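# Rest three sticks across posts over the blue disc

## Task

Using any number of the three arms, place all three sticks so that each stick's axis, running from one end to the other, crosses above the blue disc painted on the table. When finished, no stick may be in contact with the table, every post must still be standing close to its starting spot, and the arrangement must hold up without any robot supporting it. Then open the grippers and move the arms away. For reference, the arm feet sit on the tabletop (scene frame, metres, heading measured counter-clockwise from +x): arm1 at x=+0.62 y=+0.00 z=+0.72 heading +180; arm2 at x=-0.31 y=+0.54 z=+0.72 heading -60; arm3 at x=-0.31 y=-0.54 z=+0.72 heading +60.

## Robot and tools

Setup. Three identical i2rt Big YAM arms, arm1, arm2 and arm3, are mounted on one table. Each has six revolute joints, a two-finger gripper and a wrist camera (arm1_cam_wrist, arm2_cam_wrist, arm3_cam_wrist). Two fixed room cameras, cam_high and cam_low, also watch the scene. With joints 1 and 6 at zero and the hand level and pointing ahead, the wrist camera rides on top of the hand and views the fingertips. The hand can reach roughly 1.0 m out from the joint 1 axis.

Frames. Everything lives in a single scene frame whose origin is on the floor, +z up. Arm feet (metres; heading in degrees counter-clockwise from +x): arm1 x=+0.62 y=+0.00 z=+0.72 heading +180; arm2 x=-0.31 y=+0.54 z=+0.72 heading -60; arm3 x=-0.31 y=-0.54 z=+0.72 heading +60. The table top is therefore near z=0.72. The hand point is halfway between the fingertips; its z axis runs along the fingers and its y axis is the direction the fingers open and close. Commands are joint angles only, so there are no Cartesian targets in calls.

execute_actions. Argument "actions" is a list holding exactly one action object, or empty. The action object has optional keys "arm1", "arm2", "arm3"; under each, a "joints" object maps joint names to absolute targets (not offsets). Names and ranges: joint1_rad -2.879 to 2.879 (rotation about the foot, positive is counter-clockwise seen from above, zero points the arm along the foot's heading); joint2_rad 0 to 3.141 (shoulder, zero means upper arm pointing back roughly level, increasing lifts it up then forward); joint3_rad 0 to 3.019 (elbow, zero is fully folded, increasing opens it); joint4_rad -1.692 to 1.57 (hand pitch, positive tips fingers up); joint5_rad -1.57 to 1.57 (hand yaw, positive toward the arm's right); joint6_rad -2.094 to 2.094 (hand roll, positive clockwise viewed from behind the hand); gripper_m 0 to 0.093 metres of fingertip gap. Completion tolerances are ±0.045, ±0.14, ±0.09, ±0.055, ±0.03, ±0.035 rad and ±0.003 m respectively. Any joint may be omitted. All motions in the action start at once; each joint moves at its own speed, so the hand's path can bulge unexpectedly. One action runs at most 15 s. Optional "cameras" lists which images to return (names above, or "all"; omitted or null gives all, [] gives none). An unknown key, camera name or out-of-range number rejects the whole call and nothing moves. An empty actions list just reports state and pictures. Example: {"arm1": {"joints": {"gripper_m": 0.05}}, "arm2": {"joints": {"joint1_rad": 0.3}}}.

wait: {"seconds": 0 to 10}; commands nothing new and returns the same output as an empty action. zoom_image: {"camera": name, "region": [x0, y0, x1, y1]} in pixels of that camera's most recent full image, origin top-left, at most 504 by 504. finished_scene: {"scene": number}; closes the current scene permanently and reports success, so call it only once the layout is stable and the arms have released and backed off.

Reading results. Each result gives every robot's state, including joint_positions, plus images listed in order on the "pictures" line. joint_status describes how each joint of the last accepted action ended: done; "off_target" (stopped short and possibly still pushing); "contact_stop" or "time_out" (target dropped, joint holds where it stopped); "not_followed" (a safety check refused that arm's joint targets, usually with a "cause:" line; gripper commands still run, and the refused targets may be retried on later actions until they pass). After a time_out a joint can keep pushing toward a target capped at 0.375, 0.375, 0.113, 0.225, 0.075, 0.3 rad from its current position (joints 1 to 6); on_its_own lists such uncommanded behaviour, where "held at" is the held target, not the actual angle. To relieve a push, command the reported position. Very small target changes may not move a joint. Joints carrying weight slowly sag. Nothing reports robot-to-robot contact.

Hazards. The arms do not halt on contact and can press hard. Avoid arm-to-arm collisions: a hard squeeze between robots ends the run, and the self/inter-arm check may react late and ignores fingers, gripper housings and wrist cameras. Do not knock objects off the work area or topple posts; drops, slips, slams and hard pushes are penalised. Loose objects may occasionally get a brief external nudge. Sustained pushing or holding load heats motors: a MOTOR HOT line appears from 85 °C, and at 100 °C the arm goes limp (OVER-TEMPERATURE FAULT; joint_status shows "limit_stop_at_motor_heat", after which resend targets). The simulation keeps running while you compose replies, with arms holding the last command. If a result reports a stop, further motion calls in that same reply are skipped.

Cameras. Wrist cameras are fisheye 616x616 (fx about 214 to 216); cam_high is a wide 504x504 view (fovy 83.205°), cam_low a narrow 504x504 view (fovy 41.988°).

Each tool is called after "Call:" as name(argument=value, ...) on one line, values as JSON.

## Session

I'll start by observing the scene.

Call:
execute_actions(actions=[])

Scene clock: 0.00 s.
Motor temperatures (°C, as the motors report them): arm1=[28 26 30 30 29 28] | arm2=[28 29 28 30 27 27] | arm3=[28 31 28 27 28 28]
arm1.joint_positions: joint1_rad=-0.338 joint2_rad=+0.578 joint3_rad=+1.381 joint4_rad=-1.541 joint5_rad=-0.038 joint6_rad=-0.032 gripper_m=+0.094
arm1.joint_status: not commanded
arm1.hand: x=+0.4350 y=+0.0447 z=+1.2360 quat_wxyz=(+0.058, -0.908, +0.116, +0.399) (m; scene frame)
arm2.joint_positions: joint1_rad=-0.043 joint2_rad=+0.483 joint3_rad=+1.426 joint4_rad=-1.346 joint5_rad=-0.246 joint6_rad=+0.210 gripper_m=+0.094
arm2.joint_status: not commanded
arm2.hand: x=-0.1983 y=+0.4025 z=+1.3982 quat_wxyz=(-0.537, -0.449, -0.702, +0.132) (m; scene frame)
arm3.joint_positions: joint1_rad=+0.013 joint2_rad=+0.515 joint3_rad=+1.405 joint4_rad=-1.523 joint5_rad=-0.221 joint6_rad=-0.233 gripper_m=+0.095
arm3.joint_status: not commanded
arm3.hand: x=-0.2594 y=-0.3742 z=+1.3278 quat_wxyz=(-0.367, +0.574, -0.680, -0.270) (m; scene frame)
pictures: arm1_cam_wrist, arm2_cam_wrist, arm3_cam_wrist, cam_high, cam_low
Images, in order (width x height): arm1_cam_wrist 616x616, arm2_cam_wrist 616x616, arm3_cam_wrist 616x616, cam_high 504x504, cam_low 504x504.

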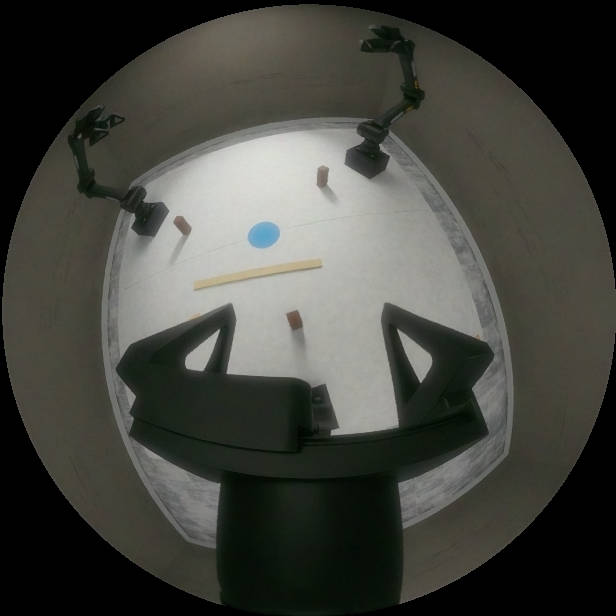

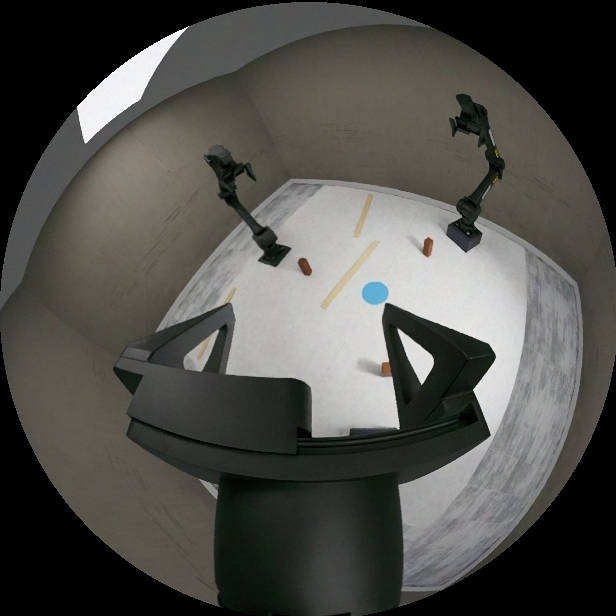

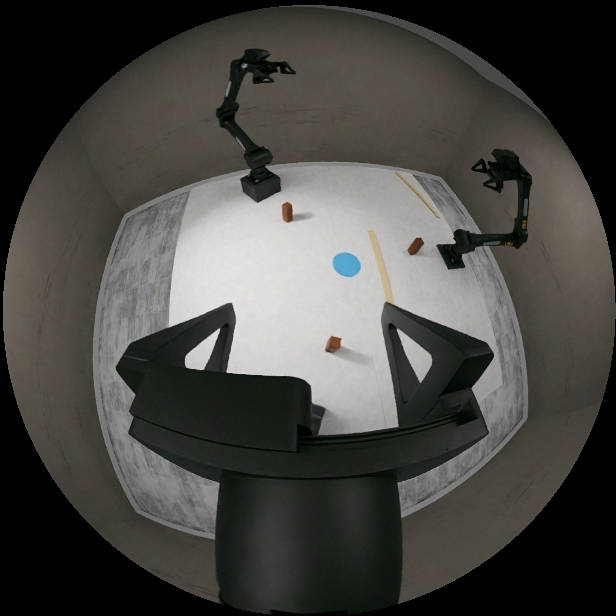

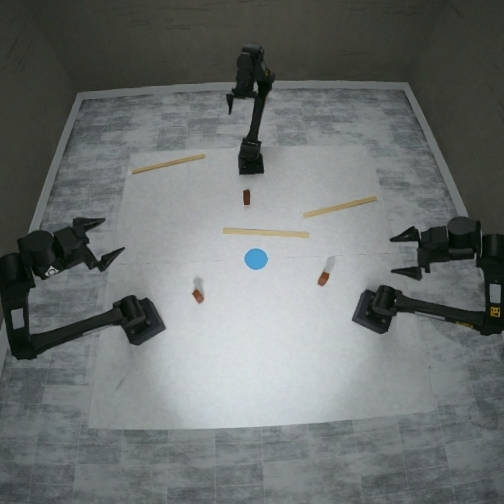

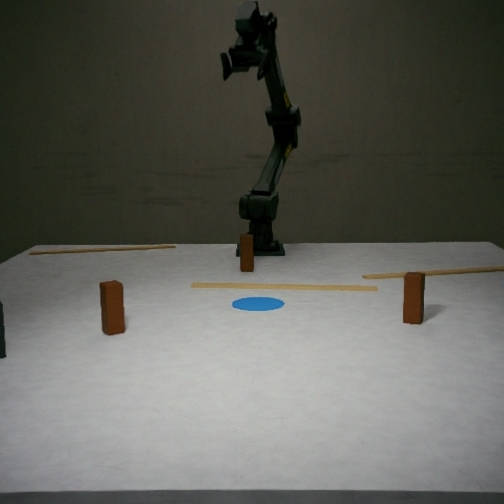

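Call:
zoom_image(camera="cam_high", region=[100, 130, 400, 330])

Call:
zoom_image(camera="cam_low", region=[0, 200, 504, 360])

Region (100, 130, 400, 330) of cam_high's 504x504 image, scaled by 1.680, with more detail than that image has.

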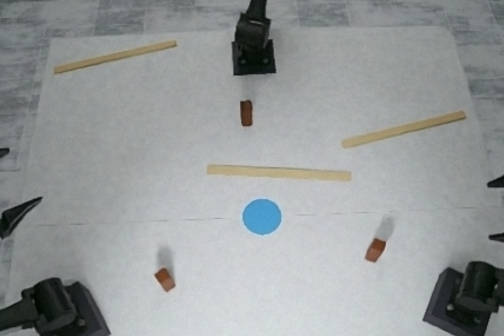

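Region (0, 200, 504, 360) of cam_low's 504x504 image, scaled by 1.000; it fills the top 160 rows of this view, and the rest is white.

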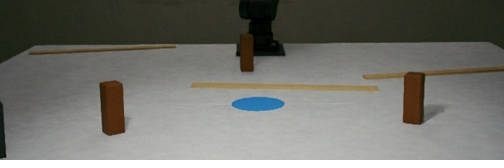

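Call:
execute_actions(actions=[{"arm1": {"joints": {"joint1_rad": 0.0, "joint5_rad": 0.0, "joint6_rad": 0.0}}, "arm2": {"joints": {"joint1_rad": 0.0, "joint5_rad": 0.0, "joint6_rad": 0.0}}, "arm3": {"joints": {"joint1_rad": 0.0, "joint5_rad": 0.0, "joint6_rad": 0.0}}}], cameras=[])

Scene clock: 26.73 s.
Motor temperatures (°C, as the motors report them): arm1=[28 26 35 31 29 28] | arm2=[28 29 33 30 27 27] | arm3=[28 31 32 27 28 28]
arm1.joint_positions: joint1_rad=-0.010 joint2_rad=+0.578 joint3_rad=+1.381 joint4_rad=-1.541 joint5_rad=-0.001 joint6_rad=-0.012 gripper_m=+0.094
arm1.joint_status: all done
arm1.hand: x=+0.4278 y=-0.0104 z=+1.2351 quat_wxyz=(+0.004, -0.916, -0.017, +0.401) (m; scene frame)
arm2.joint_positions: joint1_rad=-0.005 joint2_rad=+0.483 joint3_rad=+1.426 joint4_rad=-1.346 joint5_rad=-0.003 joint6_rad=+0.013 gripper_m=+0.094
arm2.joint_status: all done
arm2.hand: x=-0.2270 y=+0.3821 z=+1.3958 quat_wxyz=(-0.478, -0.424, -0.722, +0.265) (m; scene frame)
arm3.joint_positions: joint1_rad=+0.009 joint2_rad=+0.515 joint3_rad=+1.405 joint4_rad=-1.523 joint5_rad=-0.005 joint6_rad=-0.011 gripper_m=+0.095
arm3.joint_status: all done
arm3.hand: x=-0.2250 y=-0.3897 z=+1.3251 quat_wxyz=(-0.386, +0.455, -0.770, -0.226) (m; scene frame)
pictures: none
No camera images: the call's "cameras" was empty. Leave "cameras" out to get every camera's image.

Call:
execute_actions(actions=[{"arm1": {"joints": {"joint4_rad": -0.741}}, "arm2": {"joints": {"joint3_rad": 0.826, "joint4_rad": -0.746}}, "arm3": {"joints": {"joint2_rad": 1.115, "joint3_rad": 2.005}}}], cameras=[])

Scene clock: 29.80 s.
Motor temperatures (°C, as the motors report them): arm1=[28 26 35 31 29 28] | arm2=[28 29 33 30 27 27] | arm3=[28 31 32 27 28 28]
arm1.joint_positions: joint1_rad=-0.010 joint2_rad=+0.578 joint3_rad=+1.381 joint4_rad=-0.767 joint5_rad=-0.001 joint6_rad=-0.012 gripper_m=+0.094
arm1.joint_status: all done
arm1.hand: x=+0.3627 y=-0.0140 z=+1.4088 quat_wxyz=(+0.002, -0.697, -0.016, +0.717) (m; scene frame)
arm2.joint_positions: joint1_rad=-0.005 joint2_rad=+0.487 joint3_rad=+0.833 joint4_rad=-0.767 joint5_rad=-0.003 joint6_rad=+0.013 gripper_m=+0.094
arm2.joint_status: all done
arm2.hand: x=-0.1591 y=+0.2688 z=+1.2117 quat_wxyz=(-0.471, -0.427, -0.726, +0.261) (m; scene frame)
arm3.joint_positions: joint1_rad=+0.009 joint2_rad=+1.113 joint3_rad=+1.964 joint4_rad=-1.523 joint5_rad=-0.005 joint6_rad=-0.010 gripper_m=+0.095
arm3.joint_status: all done
arm3.hand: x=-0.1281 y=-0.2190 z=+1.4301 quat_wxyz=(-0.371, +0.459, -0.777, -0.218) (m; scene frame)
pictures: none
No camera images: the call's "cameras" was empty. Leave "cameras" out to get every camera's image.

Call:
execute_actions(actions=[{"arm1": {"joints": {"joint1_rad": -1.6, "joint2_rad": 1.40, "joint3_rad": 1.33, "joint4_rad": -0.876}}, "arm2": {"joints": {"joint2_rad": 1.40, "joint3_rad": 1.33, "joint4_rad": -0.876}}, "arm3": {"joints": {"joint1_rad": -0.91, "joint2_rad": 1.40, "joint3_rad": 1.33, "joint4_rad": -0.876}}}])

Scene clock: 64.63 s.
Motor temperatures (°C, as the motors report them): arm1=[28 26 36 31 29 28] | arm2=[28 29 36 30 27 27] | arm3=[28 31 35 27 28 28]
arm1.joint_positions: joint1_rad=-1.600 joint2_rad=+1.402 joint3_rad=+1.320 joint4_rad=-0.862 joint5_rad=+0.002 joint6_rad=-0.010 gripper_m=+0.094
arm1.joint_status: all done
arm1.hand: x=+0.6192 y=+0.5461 z=+1.0253 quat_wxyz=(+0.227, -0.675, +0.668, +0.219) (m; scene frame)
arm2.joint_positions: joint1_rad=-0.005 joint2_rad=+1.417 joint3_rad=+1.287 joint4_rad=-0.871 joint5_rad=-0.003 joint6_rad=+0.013 gripper_m=+0.094
arm2.joint_status: all done
arm2.hand: x=-0.0385 y=+0.0641 z=+1.0706 quat_wxyz=(-0.242, -0.486, -0.830, +0.130) (m; scene frame)
arm3.joint_positions: joint1_rad=-0.915 joint2_rad=+1.393 joint3_rad=+1.320 joint4_rad=-0.897 joint5_rad=+0.000 joint6_rad=-0.009 gripper_m=+0.095
arm3.joint_status: all done
arm3.hand: x=+0.2294 y=-0.4637 z=+1.0789 quat_wxyz=(-0.291, +0.068, -0.954, -0.015) (m; scene frame)
pictures: arm1_cam_wrist, arm2_cam_wrist, arm3_cam_wrist, cam_high, cam_low
Images, in order (width x height): arm1_cam_wrist 616x616, arm2_cam_wrist 616x616, arm3_cam_wrist 616x616, cam_high 504x504, cam_low 504x504.

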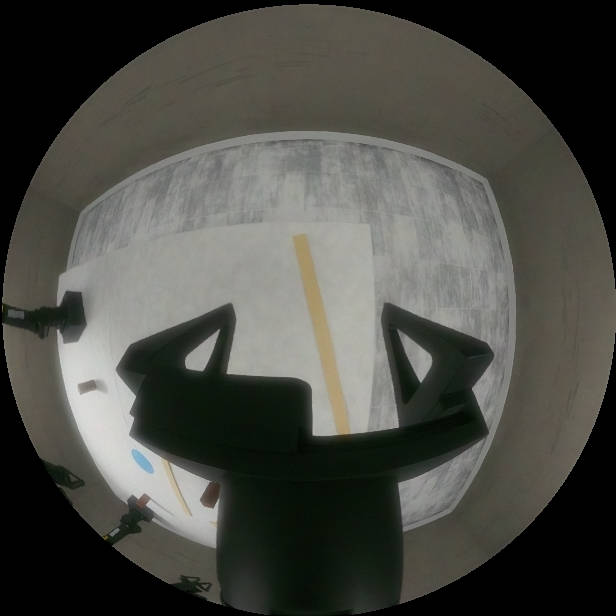

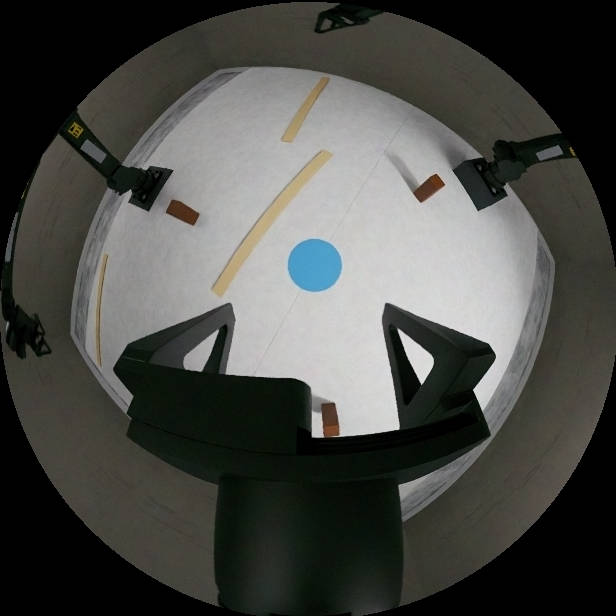

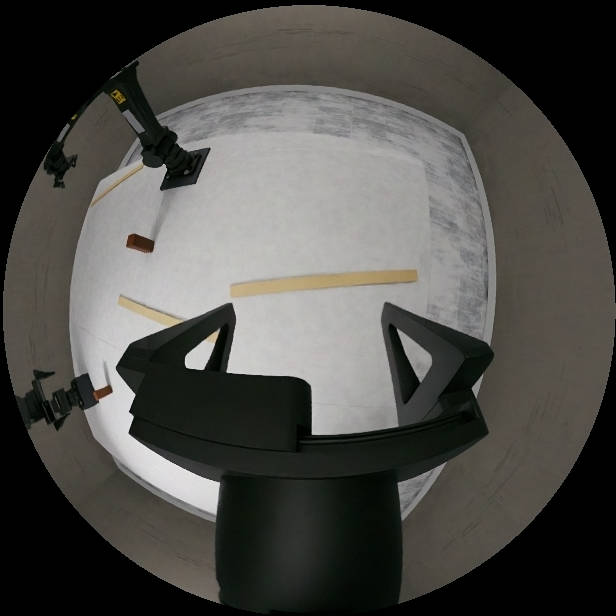

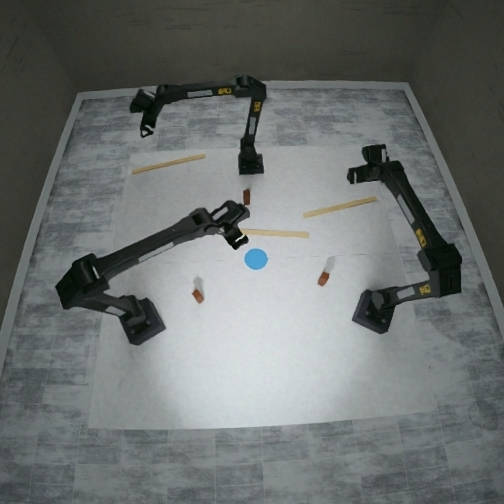

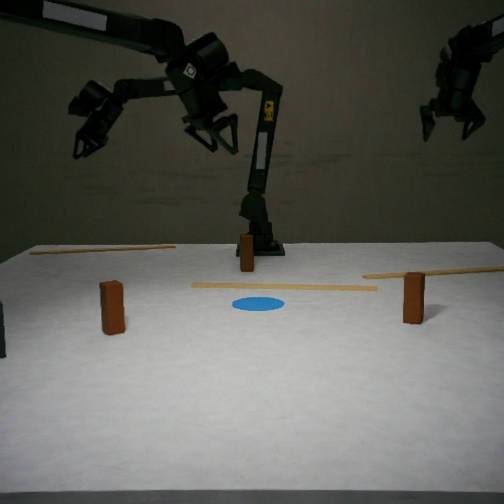

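Call:
zoom_image(camera="arm2_cam_wrist", region=[150, 60, 470, 320])

Call:
zoom_image(camera="arm2_cam_wrist", region=[270, 380, 390, 450])

Call:
zoom_image(camera="arm3_cam_wrist", region=[200, 230, 440, 330])

Call:
zoom_image(camera="arm1_cam_wrist", region=[230, 210, 410, 450])

Region (150, 60, 470, 320) of arm2_cam_wrist's 616x616 image, scaled by 1.575, with more detail than that image has; it fills the top 410 rows of this view, and the rest is white.

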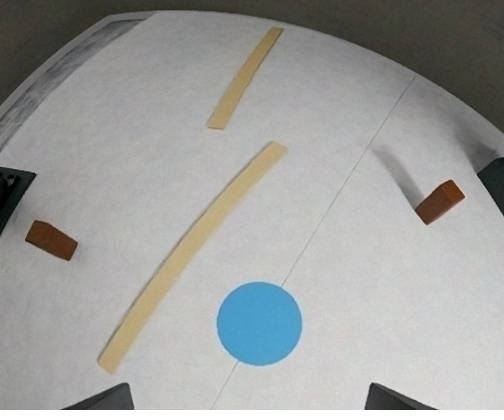

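Region (270, 380, 390, 450) of arm2_cam_wrist's 616x616 image, scaled by 4.200, with more detail than that image has; it fills the top 294 rows of this view, and the rest is white.

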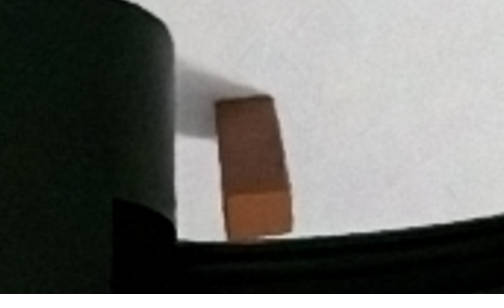

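Region (200, 230, 440, 330) of arm3_cam_wrist's 616x616 image, scaled by 2.100, with more detail than that image has; it fills the top 210 rows of this view, and the rest is white.

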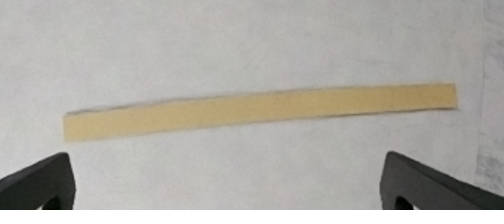

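Region (230, 210, 410, 450) of arm1_cam_wrist's 616x616 image, scaled by 2.100, with more detail than that image has; it fills the left 378 columns of this view, and the rest is white.

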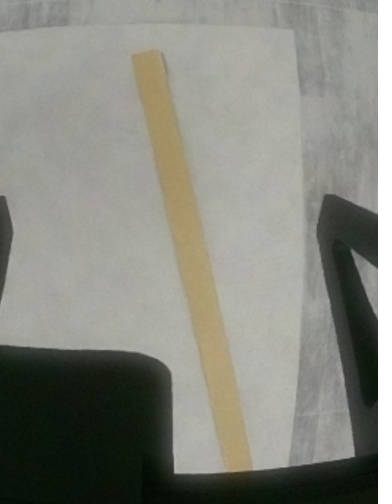

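Call:
execute_actions(actions=[{"arm1": {"joints": {"joint1_rad": -1.719, "joint2_rad": 1.637, "joint3_rad": 1.037, "joint4_rad": -0.982, "joint6_rad": -0.342}}, "arm2": {"joints": {"joint1_rad": 0.178, "joint2_rad": 2.389, "joint3_rad": 2.058, "joint4_rad": -1.227, "joint6_rad": 0.822}}, "arm3": {"joints": {"joint1_rad": -0.882, "joint2_rad": 2.087, "joint3_rad": 1.554, "joint4_rad": -1.030, "joint6_rad": 1.506}}}])

Scene clock: 115.37 s.
Motor temperatures (°C, as the motors report them): arm1=[28 28 39 31 29 28] | arm2=[28 32 43 30 27 27] | arm3=[28 32 36 28 28 28]
arm1.joint_positions: joint1_rad=-1.728 joint2_rad=+1.636 joint3_rad=+1.011 joint4_rad=-0.978 joint5_rad=+0.001 joint6_rad=-0.330 gripper_m=+0.094
arm1.joint_status: all done
arm1.hand: x=+0.6735 y=+0.4120 z=+0.7736 quat_wxyz=(-0.006, -0.775, +0.632, -0.007) (m; scene frame)
arm2.joint_positions: joint1_rad=+0.177 joint2_rad=+2.405 joint3_rad=+2.007 joint4_rad=-1.221 joint5_rad=-0.002 joint6_rad=+0.809 gripper_m=+0.094
arm2.joint_status: all done
arm2.hand: x=+0.1374 y=+0.0148 z=+0.7527 quat_wxyz=(+0.029, -0.742, -0.670, -0.008) (m; scene frame)
arm3.joint_positions: joint1_rad=-0.886 joint2_rad=+2.097 joint3_rad=+1.533 joint4_rad=-1.020 joint5_rad=+0.000 joint6_rad=+1.495 gripper_m=+0.095
arm3.joint_status: all done
arm3.hand: x=+0.2727 y=-0.4427 z=+0.7678 quat_wxyz=(+0.005, -0.618, -0.786, +0.010) (m; scene frame)
pictures: arm1_cam_wrist, arm2_cam_wrist, arm3_cam_wrist, cam_high, cam_low
Images, in order (width x height): arm1_cam_wrist 616x616, arm2_cam_wrist 616x616, arm3_cam_wrist 616x616, cam_high 504x504, cam_low 504x504.

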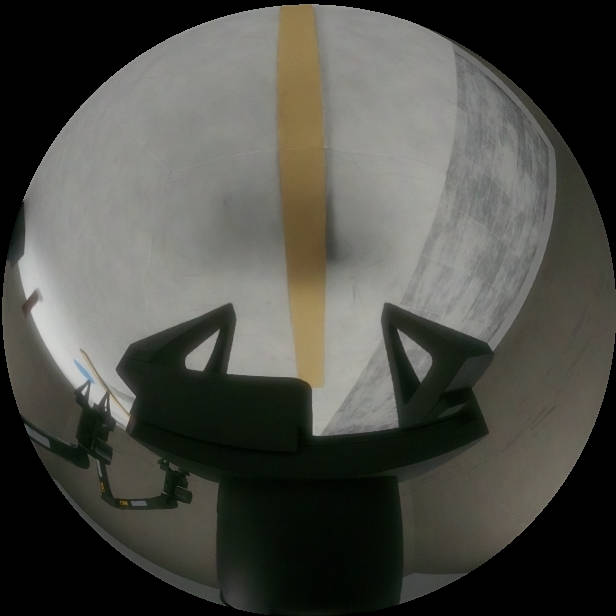

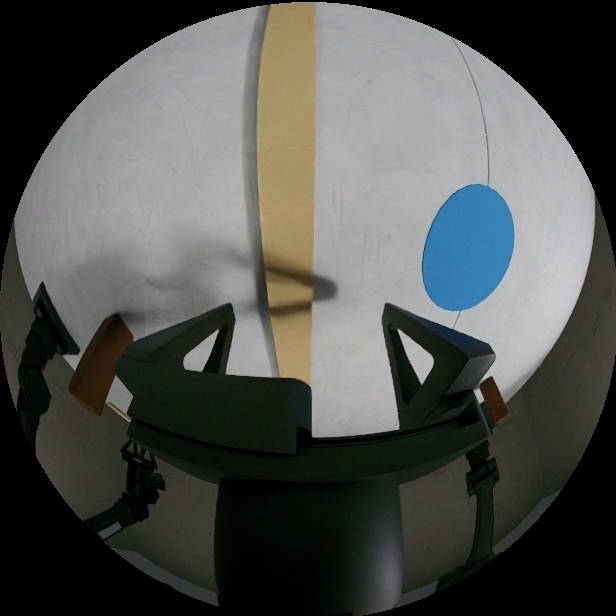

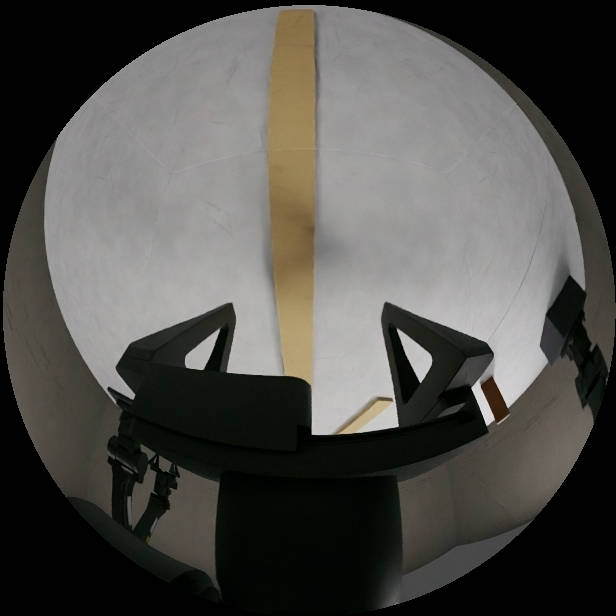

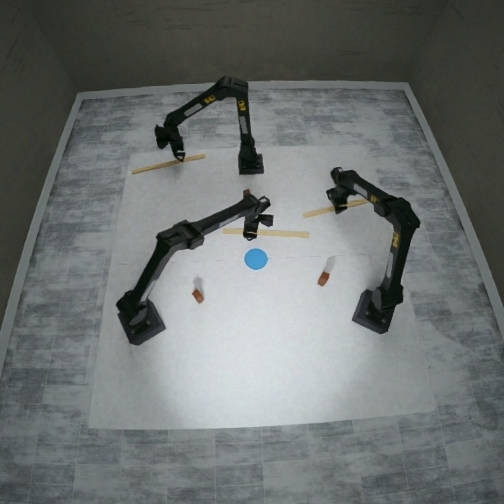

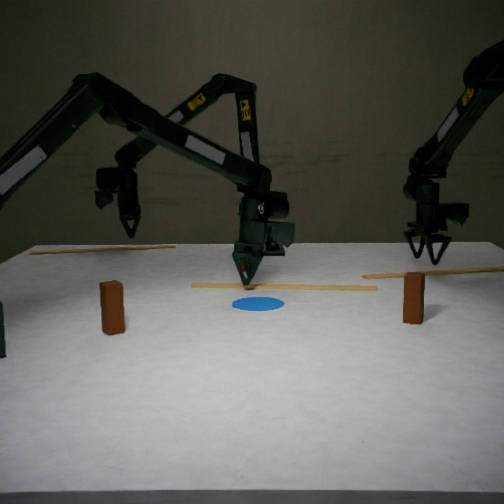

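Call:
zoom_image(camera="cam_low", region=[180, 220, 320, 310])

Call:
zoom_image(camera="cam_low", region=[350, 200, 504, 300])

Region (180, 220, 320, 310) of cam_low's 504x504 image, scaled by 3.600, with more detail than that image has; it fills the top 324 rows of this view, and the rest is white.

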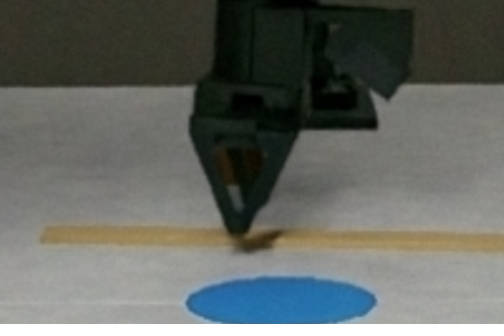

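Region (350, 200, 504, 300) of cam_low's 504x504 image, scaled by 3.273, with more detail than that image has; it fills the top 327 rows of this view, and the rest is white.

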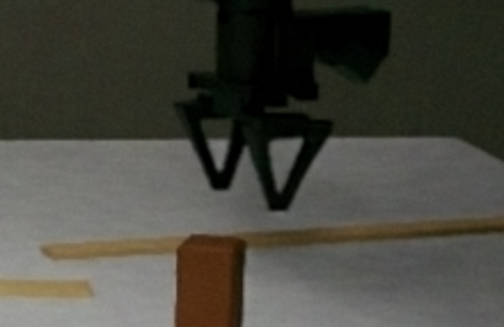

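Call:
execute_actions(actions=[{"arm1": {"joints": {"joint2_rad": 1.710, "joint3_rad": 1.007, "joint4_rad": -0.845, "joint6_rad": -0.365, "gripper_m": 0.07}}, "arm2": {"joints": {"joint2_rad": 2.423, "joint3_rad": 2.083, "joint4_rad": -1.143, "gripper_m": 0.07}}, "arm3": {"joints": {"joint2_rad": 2.148, "joint3_rad": 1.562, "joint4_rad": -0.938, "gripper_m": 0.07}}}])

Scene clock: 137.47 s.
Motor temperatures (°C, as the motors report them): arm1=[28 28 38 31 29 28] | arm2=[28 37 43 30 27 27] | arm3=[28 34 36 27 28 28]
arm1.joint_positions: joint1_rad=-1.728 joint2_rad=+1.718 joint3_rad=+1.011 joint4_rad=-0.861 joint5_rad=+0.001 joint6_rad=-0.353 gripper_m=+0.070
arm1.joint_status: all done
arm1.hand: x=+0.6763 y=+0.4318 z=+0.7404 quat_wxyz=(+0.009, -0.782, +0.623, +0.002) (m; scene frame)
arm2.joint_positions: joint1_rad=+0.177 joint2_rad=+2.405 joint3_rad=+2.024 joint4_rad=-1.154 joint5_rad=-0.002 joint6_rad=+0.810 gripper_m=+0.070
arm2.joint_status: all done
arm2.hand: x=+0.1525 y=-0.0029 z=+0.7584 quat_wxyz=(-0.013, -0.742, -0.670, -0.007) (m; scene frame)
arm3.joint_positions: joint1_rad=-0.886 joint2_rad=+2.152 joint3_rad=+1.533 joint4_rad=-0.953 joint5_rad=+0.000 joint6_rad=+1.496 gripper_m=+0.070
arm3.joint_status: all done
arm3.hand: x=+0.2792 y=-0.4419 z=+0.7359 quat_wxyz=(+0.001, -0.619, -0.786, +0.006) (m; scene frame)
pictures: arm1_cam_wrist, arm2_cam_wrist, arm3_cam_wrist, cam_high, cam_low
Images, in order (width x height): arm1_cam_wrist 616x616, arm2_cam_wrist 616x616, arm3_cam_wrist 616x616, cam_high 504x504, cam_low 504x504.

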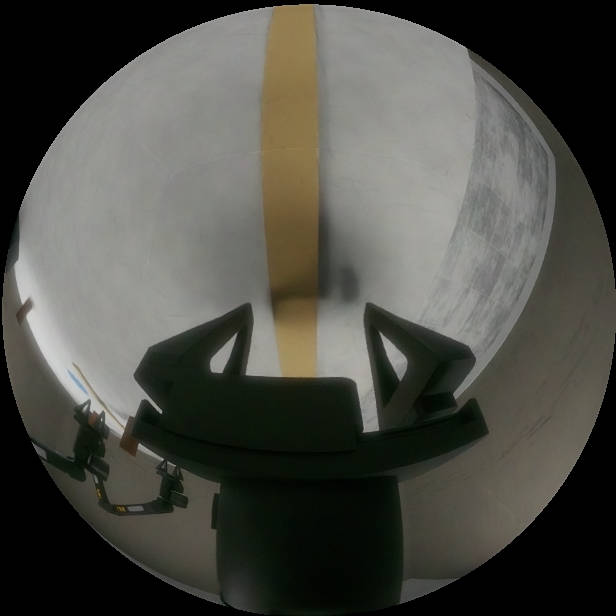

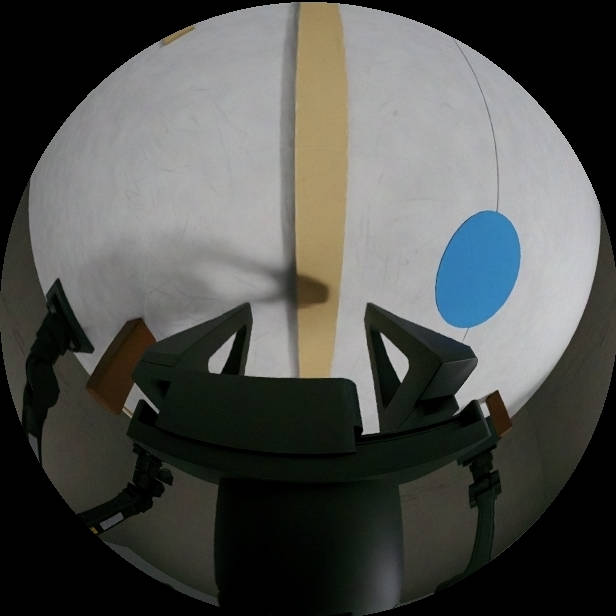

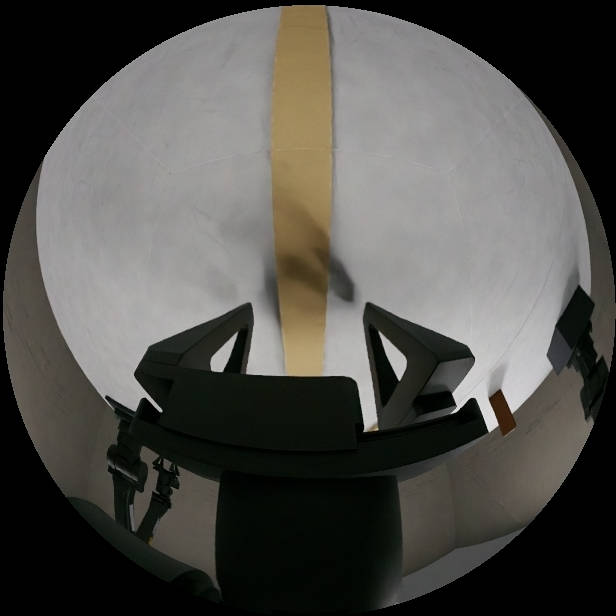

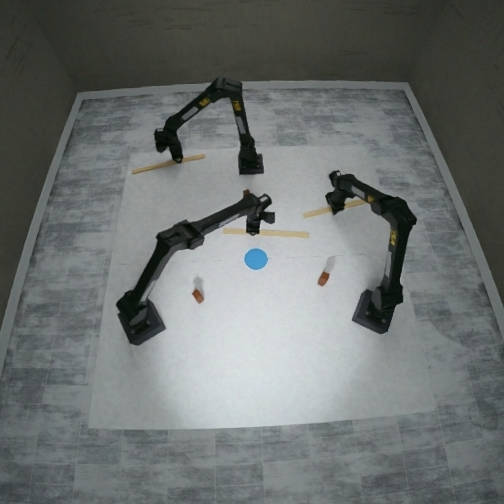

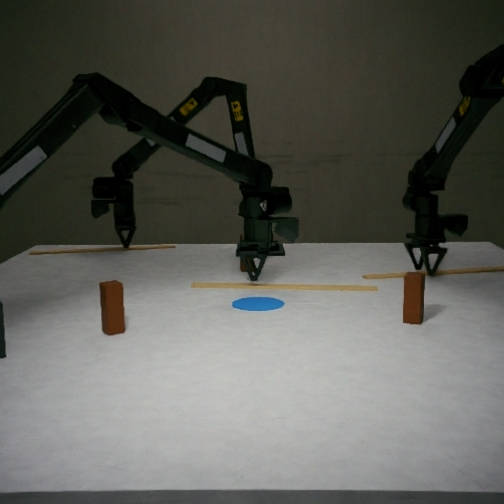

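Call:
zoom_image(camera="cam_low", region=[380, 235, 480, 295])

Call:
zoom_image(camera="cam_low", region=[80, 210, 180, 270])

Region (380, 235, 480, 295) of cam_low's 504x504 image, scaled by 5.040, with more detail than that image has; it fills the top 302 rows of this view, and the rest is white.

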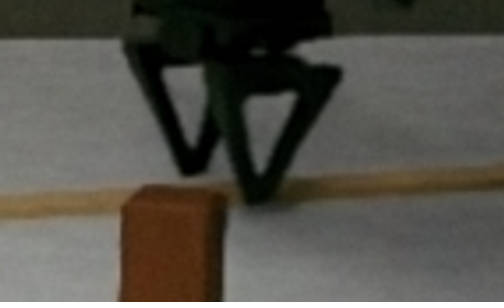

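Region (80, 210, 180, 270) of cam_low's 504x504 image, scaled by 5.040, with more detail than that image has; it fills the top 302 rows of this view, and the rest is white.

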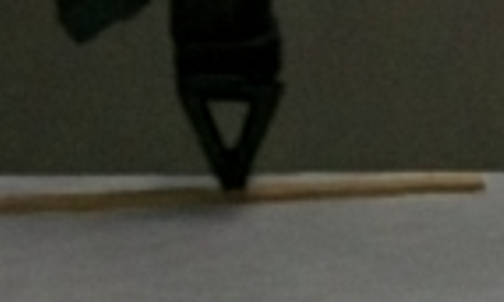

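Call:
execute_actions(actions=[{"arm1": {"joints": {"joint1_rad": -1.70, "joint2_rad": 1.749}}, "arm2": {"joints": {"joint2_rad": 2.445}}, "arm3": {"joints": {"joint2_rad": 2.18}}}], cameras=["cam_low", "arm1_cam_wrist", "arm2_cam_wrist", "arm3_cam_wrist"])

Scene clock: 147.77 s.
Motor temperatures (°C, as the motors report them): arm1=[28 28 37 31 29 28] | arm2=[28 38 44 30 27 27] | arm3=[28 35 36 27 28 28]
arm1.joint_positions: joint1_rad=-1.710 joint2_rad=+1.744 joint3_rad=+1.011 joint4_rad=-0.859 joint5_rad=+0.000 joint6_rad=-0.354 gripper_m=+0.070
arm1.joint_status: all done
arm1.hand: x=+0.6682 y=+0.4299 z=+0.7298 quat_wxyz=(-0.002, -0.788, +0.616, -0.004) (m; scene frame)
arm2.joint_positions: joint1_rad=+0.177 joint2_rad=+2.423 joint3_rad=+2.024 joint4_rad=-1.154 joint5_rad=-0.002 joint6_rad=+0.810 gripper_m=+0.070
arm2.joint_status: all done
arm2.hand: x=+0.1503 y=-0.0001 z=+0.7461 quat_wxyz=(-0.004, -0.742, -0.670, -0.007) (m; scene frame)
arm3.joint_positions: joint1_rad=-0.886 joint2_rad=+2.163 joint3_rad=+1.534 joint4_rad=-0.950 joint5_rad=+0.000 joint6_rad=+1.497 gripper_m=+0.070
arm3.joint_status: all done
arm3.hand: x=+0.2781 y=-0.4421 z=+0.7298 quat_wxyz=(+0.004, -0.619, -0.785, +0.009) (m; scene frame)
pictures: arm1_cam_wrist, arm2_cam_wrist, arm3_cam_wrist, cam_low
Images, in order (width x height): arm1_cam_wrist 616x616, arm2_cam_wrist 616x616, arm3_cam_wrist 616x616, cam_low 504x504.

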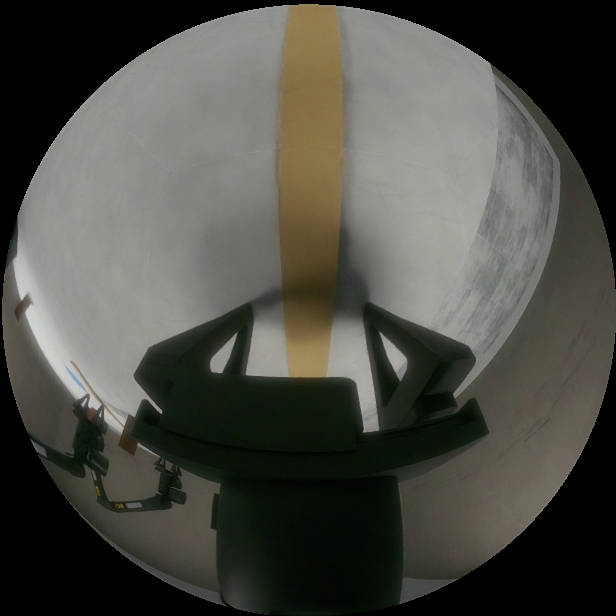

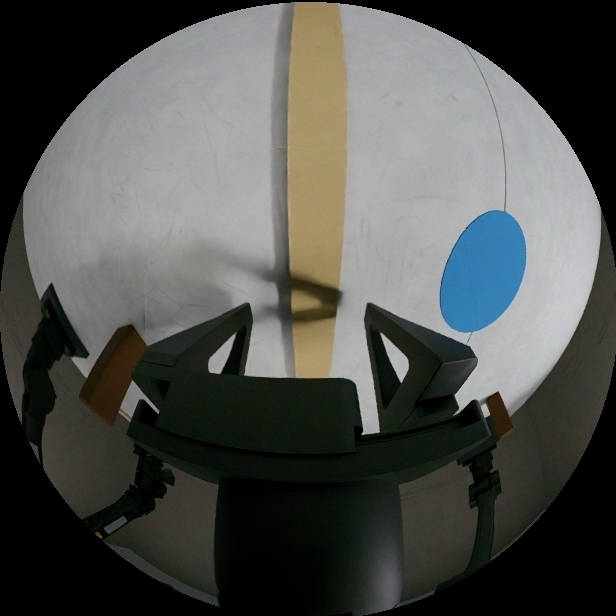

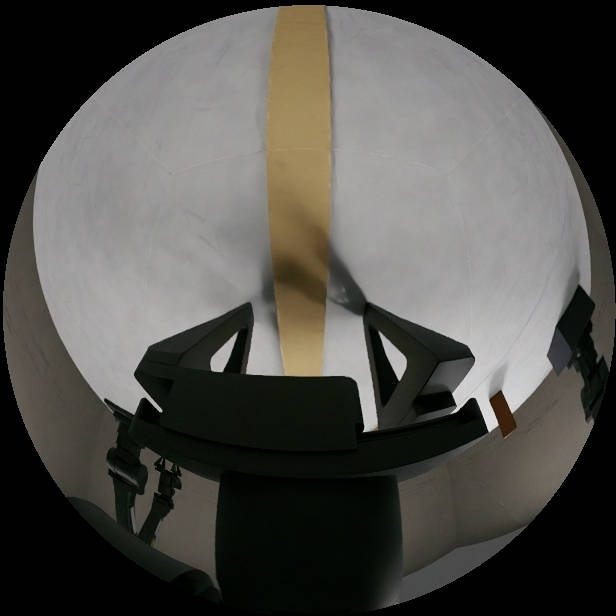

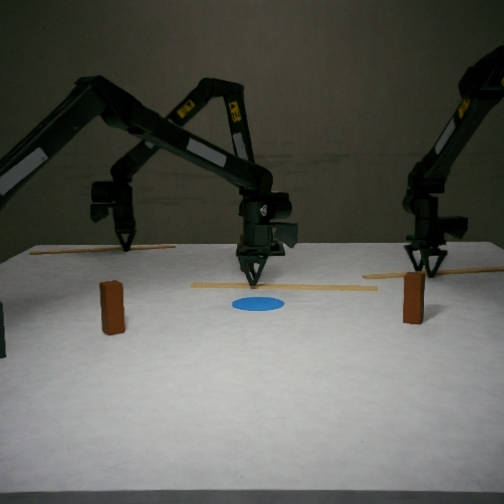

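Call:
execute_actions(actions=[{"arm1": {"joints": {"gripper_m": 0.02}}, "arm2": {"joints": {"joint2_rad": 2.472}}, "arm3": {"joints": {"gripper_m": 0.02}}}], cameras=["cam_low", "arm1_cam_wrist", "arm2_cam_wrist", "arm3_cam_wrist"])

Scene clock: 150.97 s.
Motor temperatures (°C, as the motors report them): arm1=[28 28 36 31 29 28] | arm2=[28 38 44 30 27 27] | arm3=[28 35 36 27 28 28]
arm1.joint_positions: joint1_rad=-1.710 joint2_rad=+1.744 joint3_rad=+1.011 joint4_rad=-0.859 joint5_rad=-0.001 joint6_rad=-0.354 gripper_m=+0.027
arm1.joint_status: gripper_m off_target (ended at +0.027, target +0.020)
arm1.hand: x=+0.6680 y=+0.4299 z=+0.7298 quat_wxyz=(-0.002, -0.788, +0.616, -0.003) (m; scene frame)
arm2.joint_positions: joint1_rad=+0.177 joint2_rad=+2.443 joint3_rad=+2.031 joint4_rad=-1.153 joint5_rad=-0.002 joint6_rad=+0.811 gripper_m=+0.070
arm2.joint_status: all done
arm2.hand: x=+0.1495 y=+0.0005 z=+0.7350 quat_wxyz=(+0.001, -0.743, -0.670, -0.007) (m; scene frame)
arm3.joint_positions: joint1_rad=-0.886 joint2_rad=+2.164 joint3_rad=+1.534 joint4_rad=-0.949 joint5_rad=+0.000 joint6_rad=+1.497 gripper_m=+0.027
arm3.joint_status: gripper_m off_target (ended at +0.027, target +0.020)
arm3.hand: x=+0.2781 y=-0.4421 z=+0.7294 quat_wxyz=(+0.004, -0.619, -0.785, +0.009) (m; scene frame)
pictures: arm1_cam_wrist, arm2_cam_wrist, arm3_cam_wrist, cam_low
Images, in order (width x height): arm1_cam_wrist 616x616, arm2_cam_wrist 616x616, arm3_cam_wrist 616x616, cam_low 504x504.

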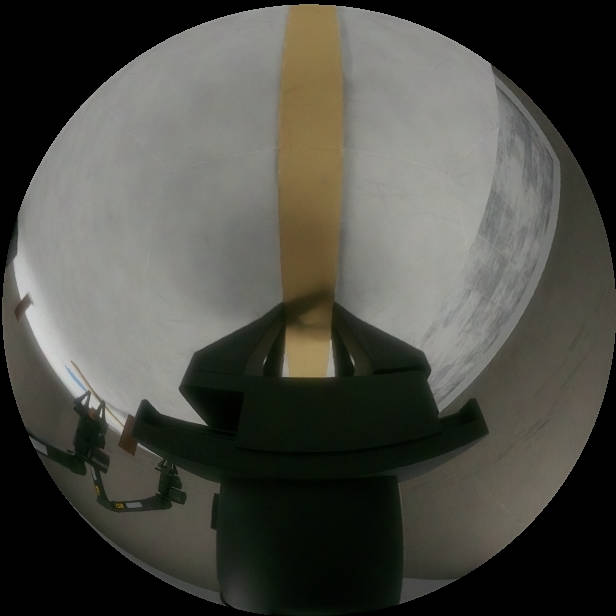

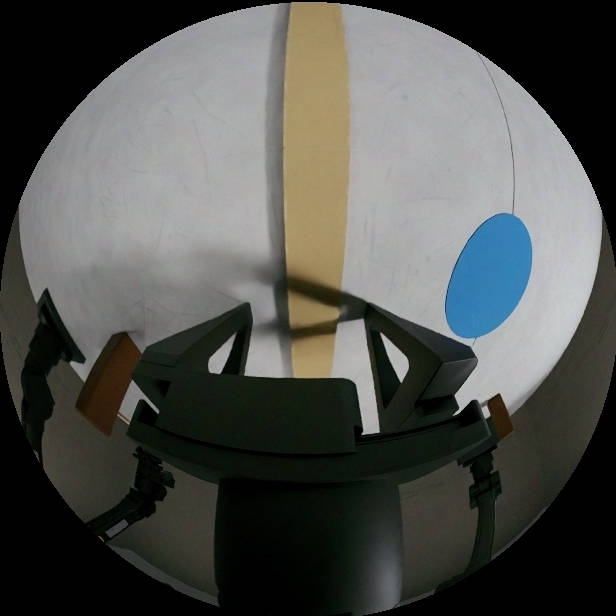

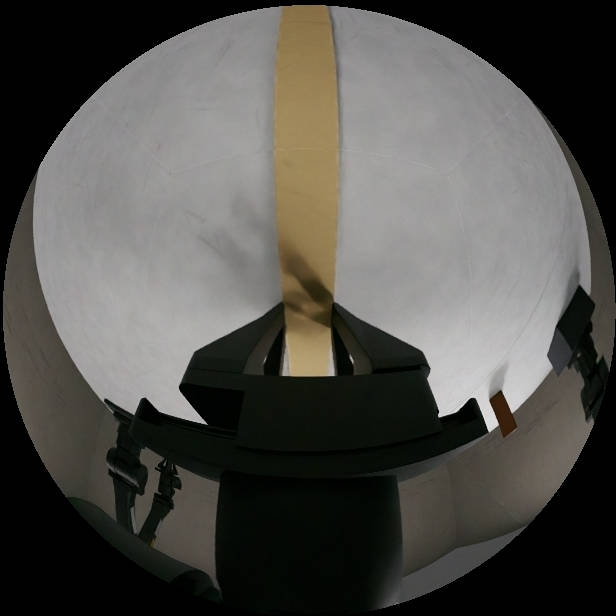

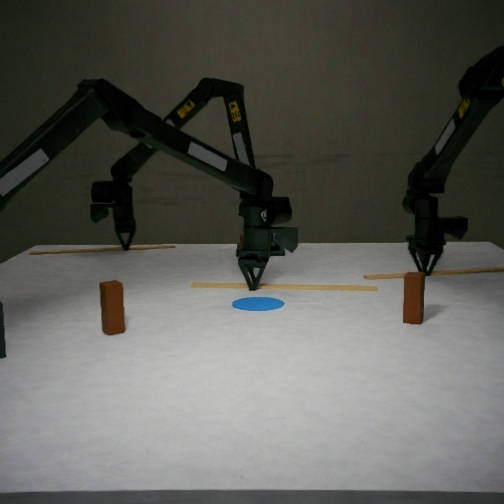

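Call:
execute_actions(actions=[{"arm2": {"joints": {"gripper_m": 0.02}}}], cameras=["cam_high", "cam_low", "arm2_cam_wrist"])

Call:
zoom_image(camera="cam_high", region=[120, 135, 270, 215])

Call:
zoom_image(camera="cam_high", region=[180, 180, 340, 310])

Call:
zoom_image(camera="cam_high", region=[290, 170, 400, 300])

Scene clock: 159.57 s.
Motor temperatures (°C, as the motors report them): arm1=[28 28 36 31 29 28] | arm2=[28 38 44 30 27 27] | arm3=[28 35 36 27 28 28]
arm1.joint_positions: joint1_rad=-1.710 joint2_rad=+1.744 joint3_rad=+1.011 joint4_rad=-0.859 joint5_rad=-0.001 joint6_rad=-0.354 gripper_m=+0.027
arm1.joint_status: not commanded
arm1.hand: x=+0.6680 y=+0.4299 z=+0.7298 quat_wxyz=(-0.002, -0.788, +0.616, -0.003) (m; scene frame)
arm2.joint_positions: joint1_rad=+0.177 joint2_rad=+2.443 joint3_rad=+2.031 joint4_rad=-1.152 joint5_rad=-0.002 joint6_rad=+0.811 gripper_m=+0.026
arm2.joint_status: gripper_m off_target (ended at +0.026, target +0.020)
arm2.hand: x=+0.1496 y=+0.0004 z=+0.7350 quat_wxyz=(+0.001, -0.743, -0.670, -0.007) (m; scene frame)
arm3.joint_positions: joint1_rad=-0.886 joint2_rad=+2.164 joint3_rad=+1.534 joint4_rad=-0.949 joint5_rad=+0.000 joint6_rad=+1.497 gripper_m=+0.027
arm3.joint_status: not commanded
arm3.hand: x=+0.2781 y=-0.4421 z=+0.7294 quat_wxyz=(+0.004, -0.619, -0.785, +0.009) (m; scene frame)
pictures: arm2_cam_wrist, cam_high, cam_low
Images, in order (width x height): arm2_cam_wrist 616x616, cam_high 504x504, cam_low 504x504.

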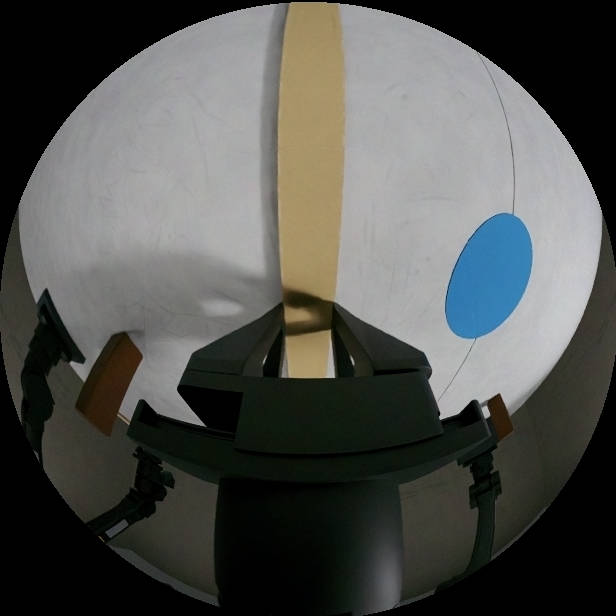

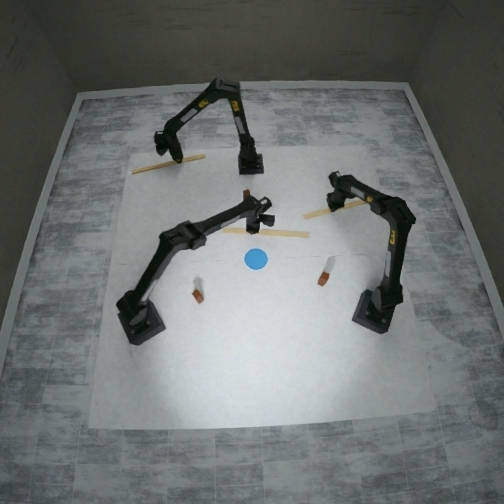

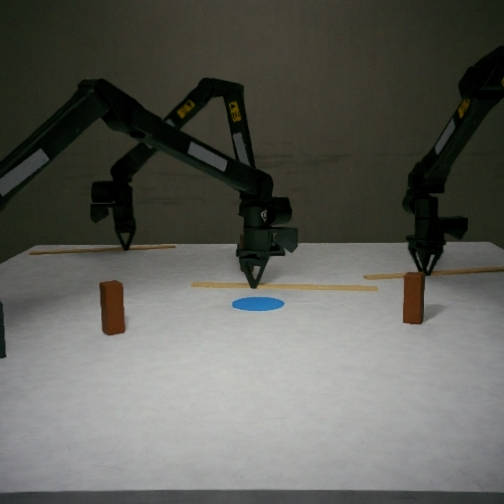

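Region (120, 135, 270, 215) of cam_high's 504x504 image, scaled by 3.360, with more detail than that image has; it fills the top 269 rows of this view, and the rest is white.

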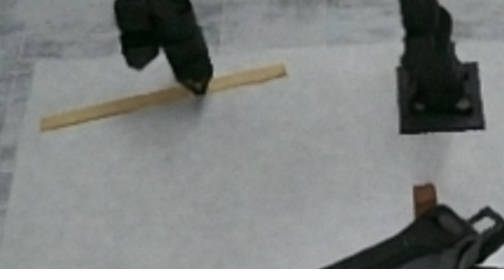

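Region (180, 180, 340, 310) of cam_high's 504x504 image, scaled by 3.150, with more detail than that image has; it fills the top 410 rows of this view, and the rest is white.

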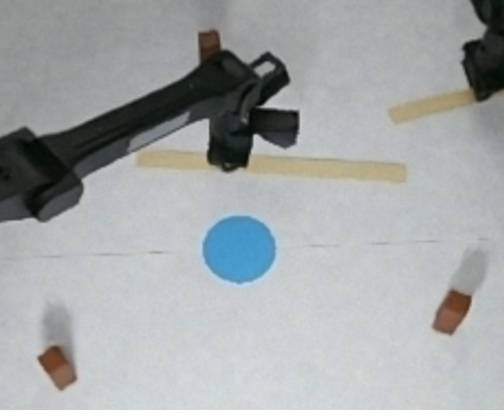

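Region (290, 170, 400, 300) of cam_high's 504x504 image, scaled by 3.877, with more detail than that image has; it fills the left 426 columns of this view, and the rest is white.

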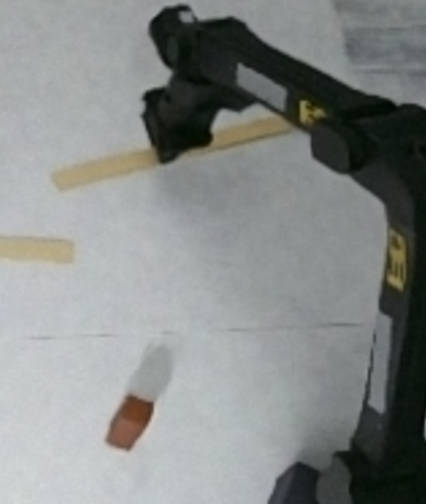

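Call:
zoom_image(camera="arm2_cam_wrist", region=[60, 310, 180, 450])

Call:
zoom_image(camera="arm2_cam_wrist", region=[430, 200, 550, 450])

Region (60, 310, 180, 450) of arm2_cam_wrist's 616x616 image, scaled by 3.600, with more detail than that image has; it fills the left 432 columns of this view, and the rest is white.

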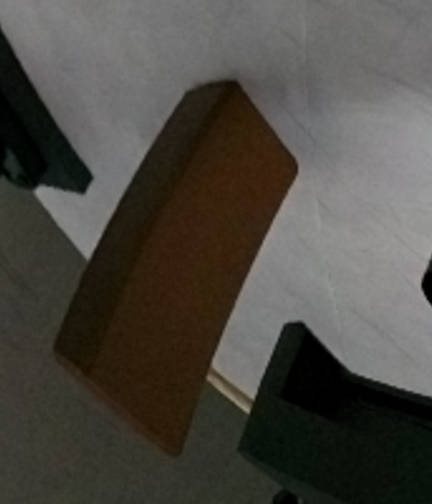

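Region (430, 200, 550, 450) of arm2_cam_wrist's 616x616 image, scaled by 2.016, with more detail than that image has; it fills the left 242 columns of this view, and the rest is white.

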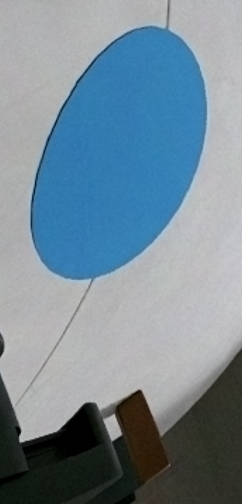

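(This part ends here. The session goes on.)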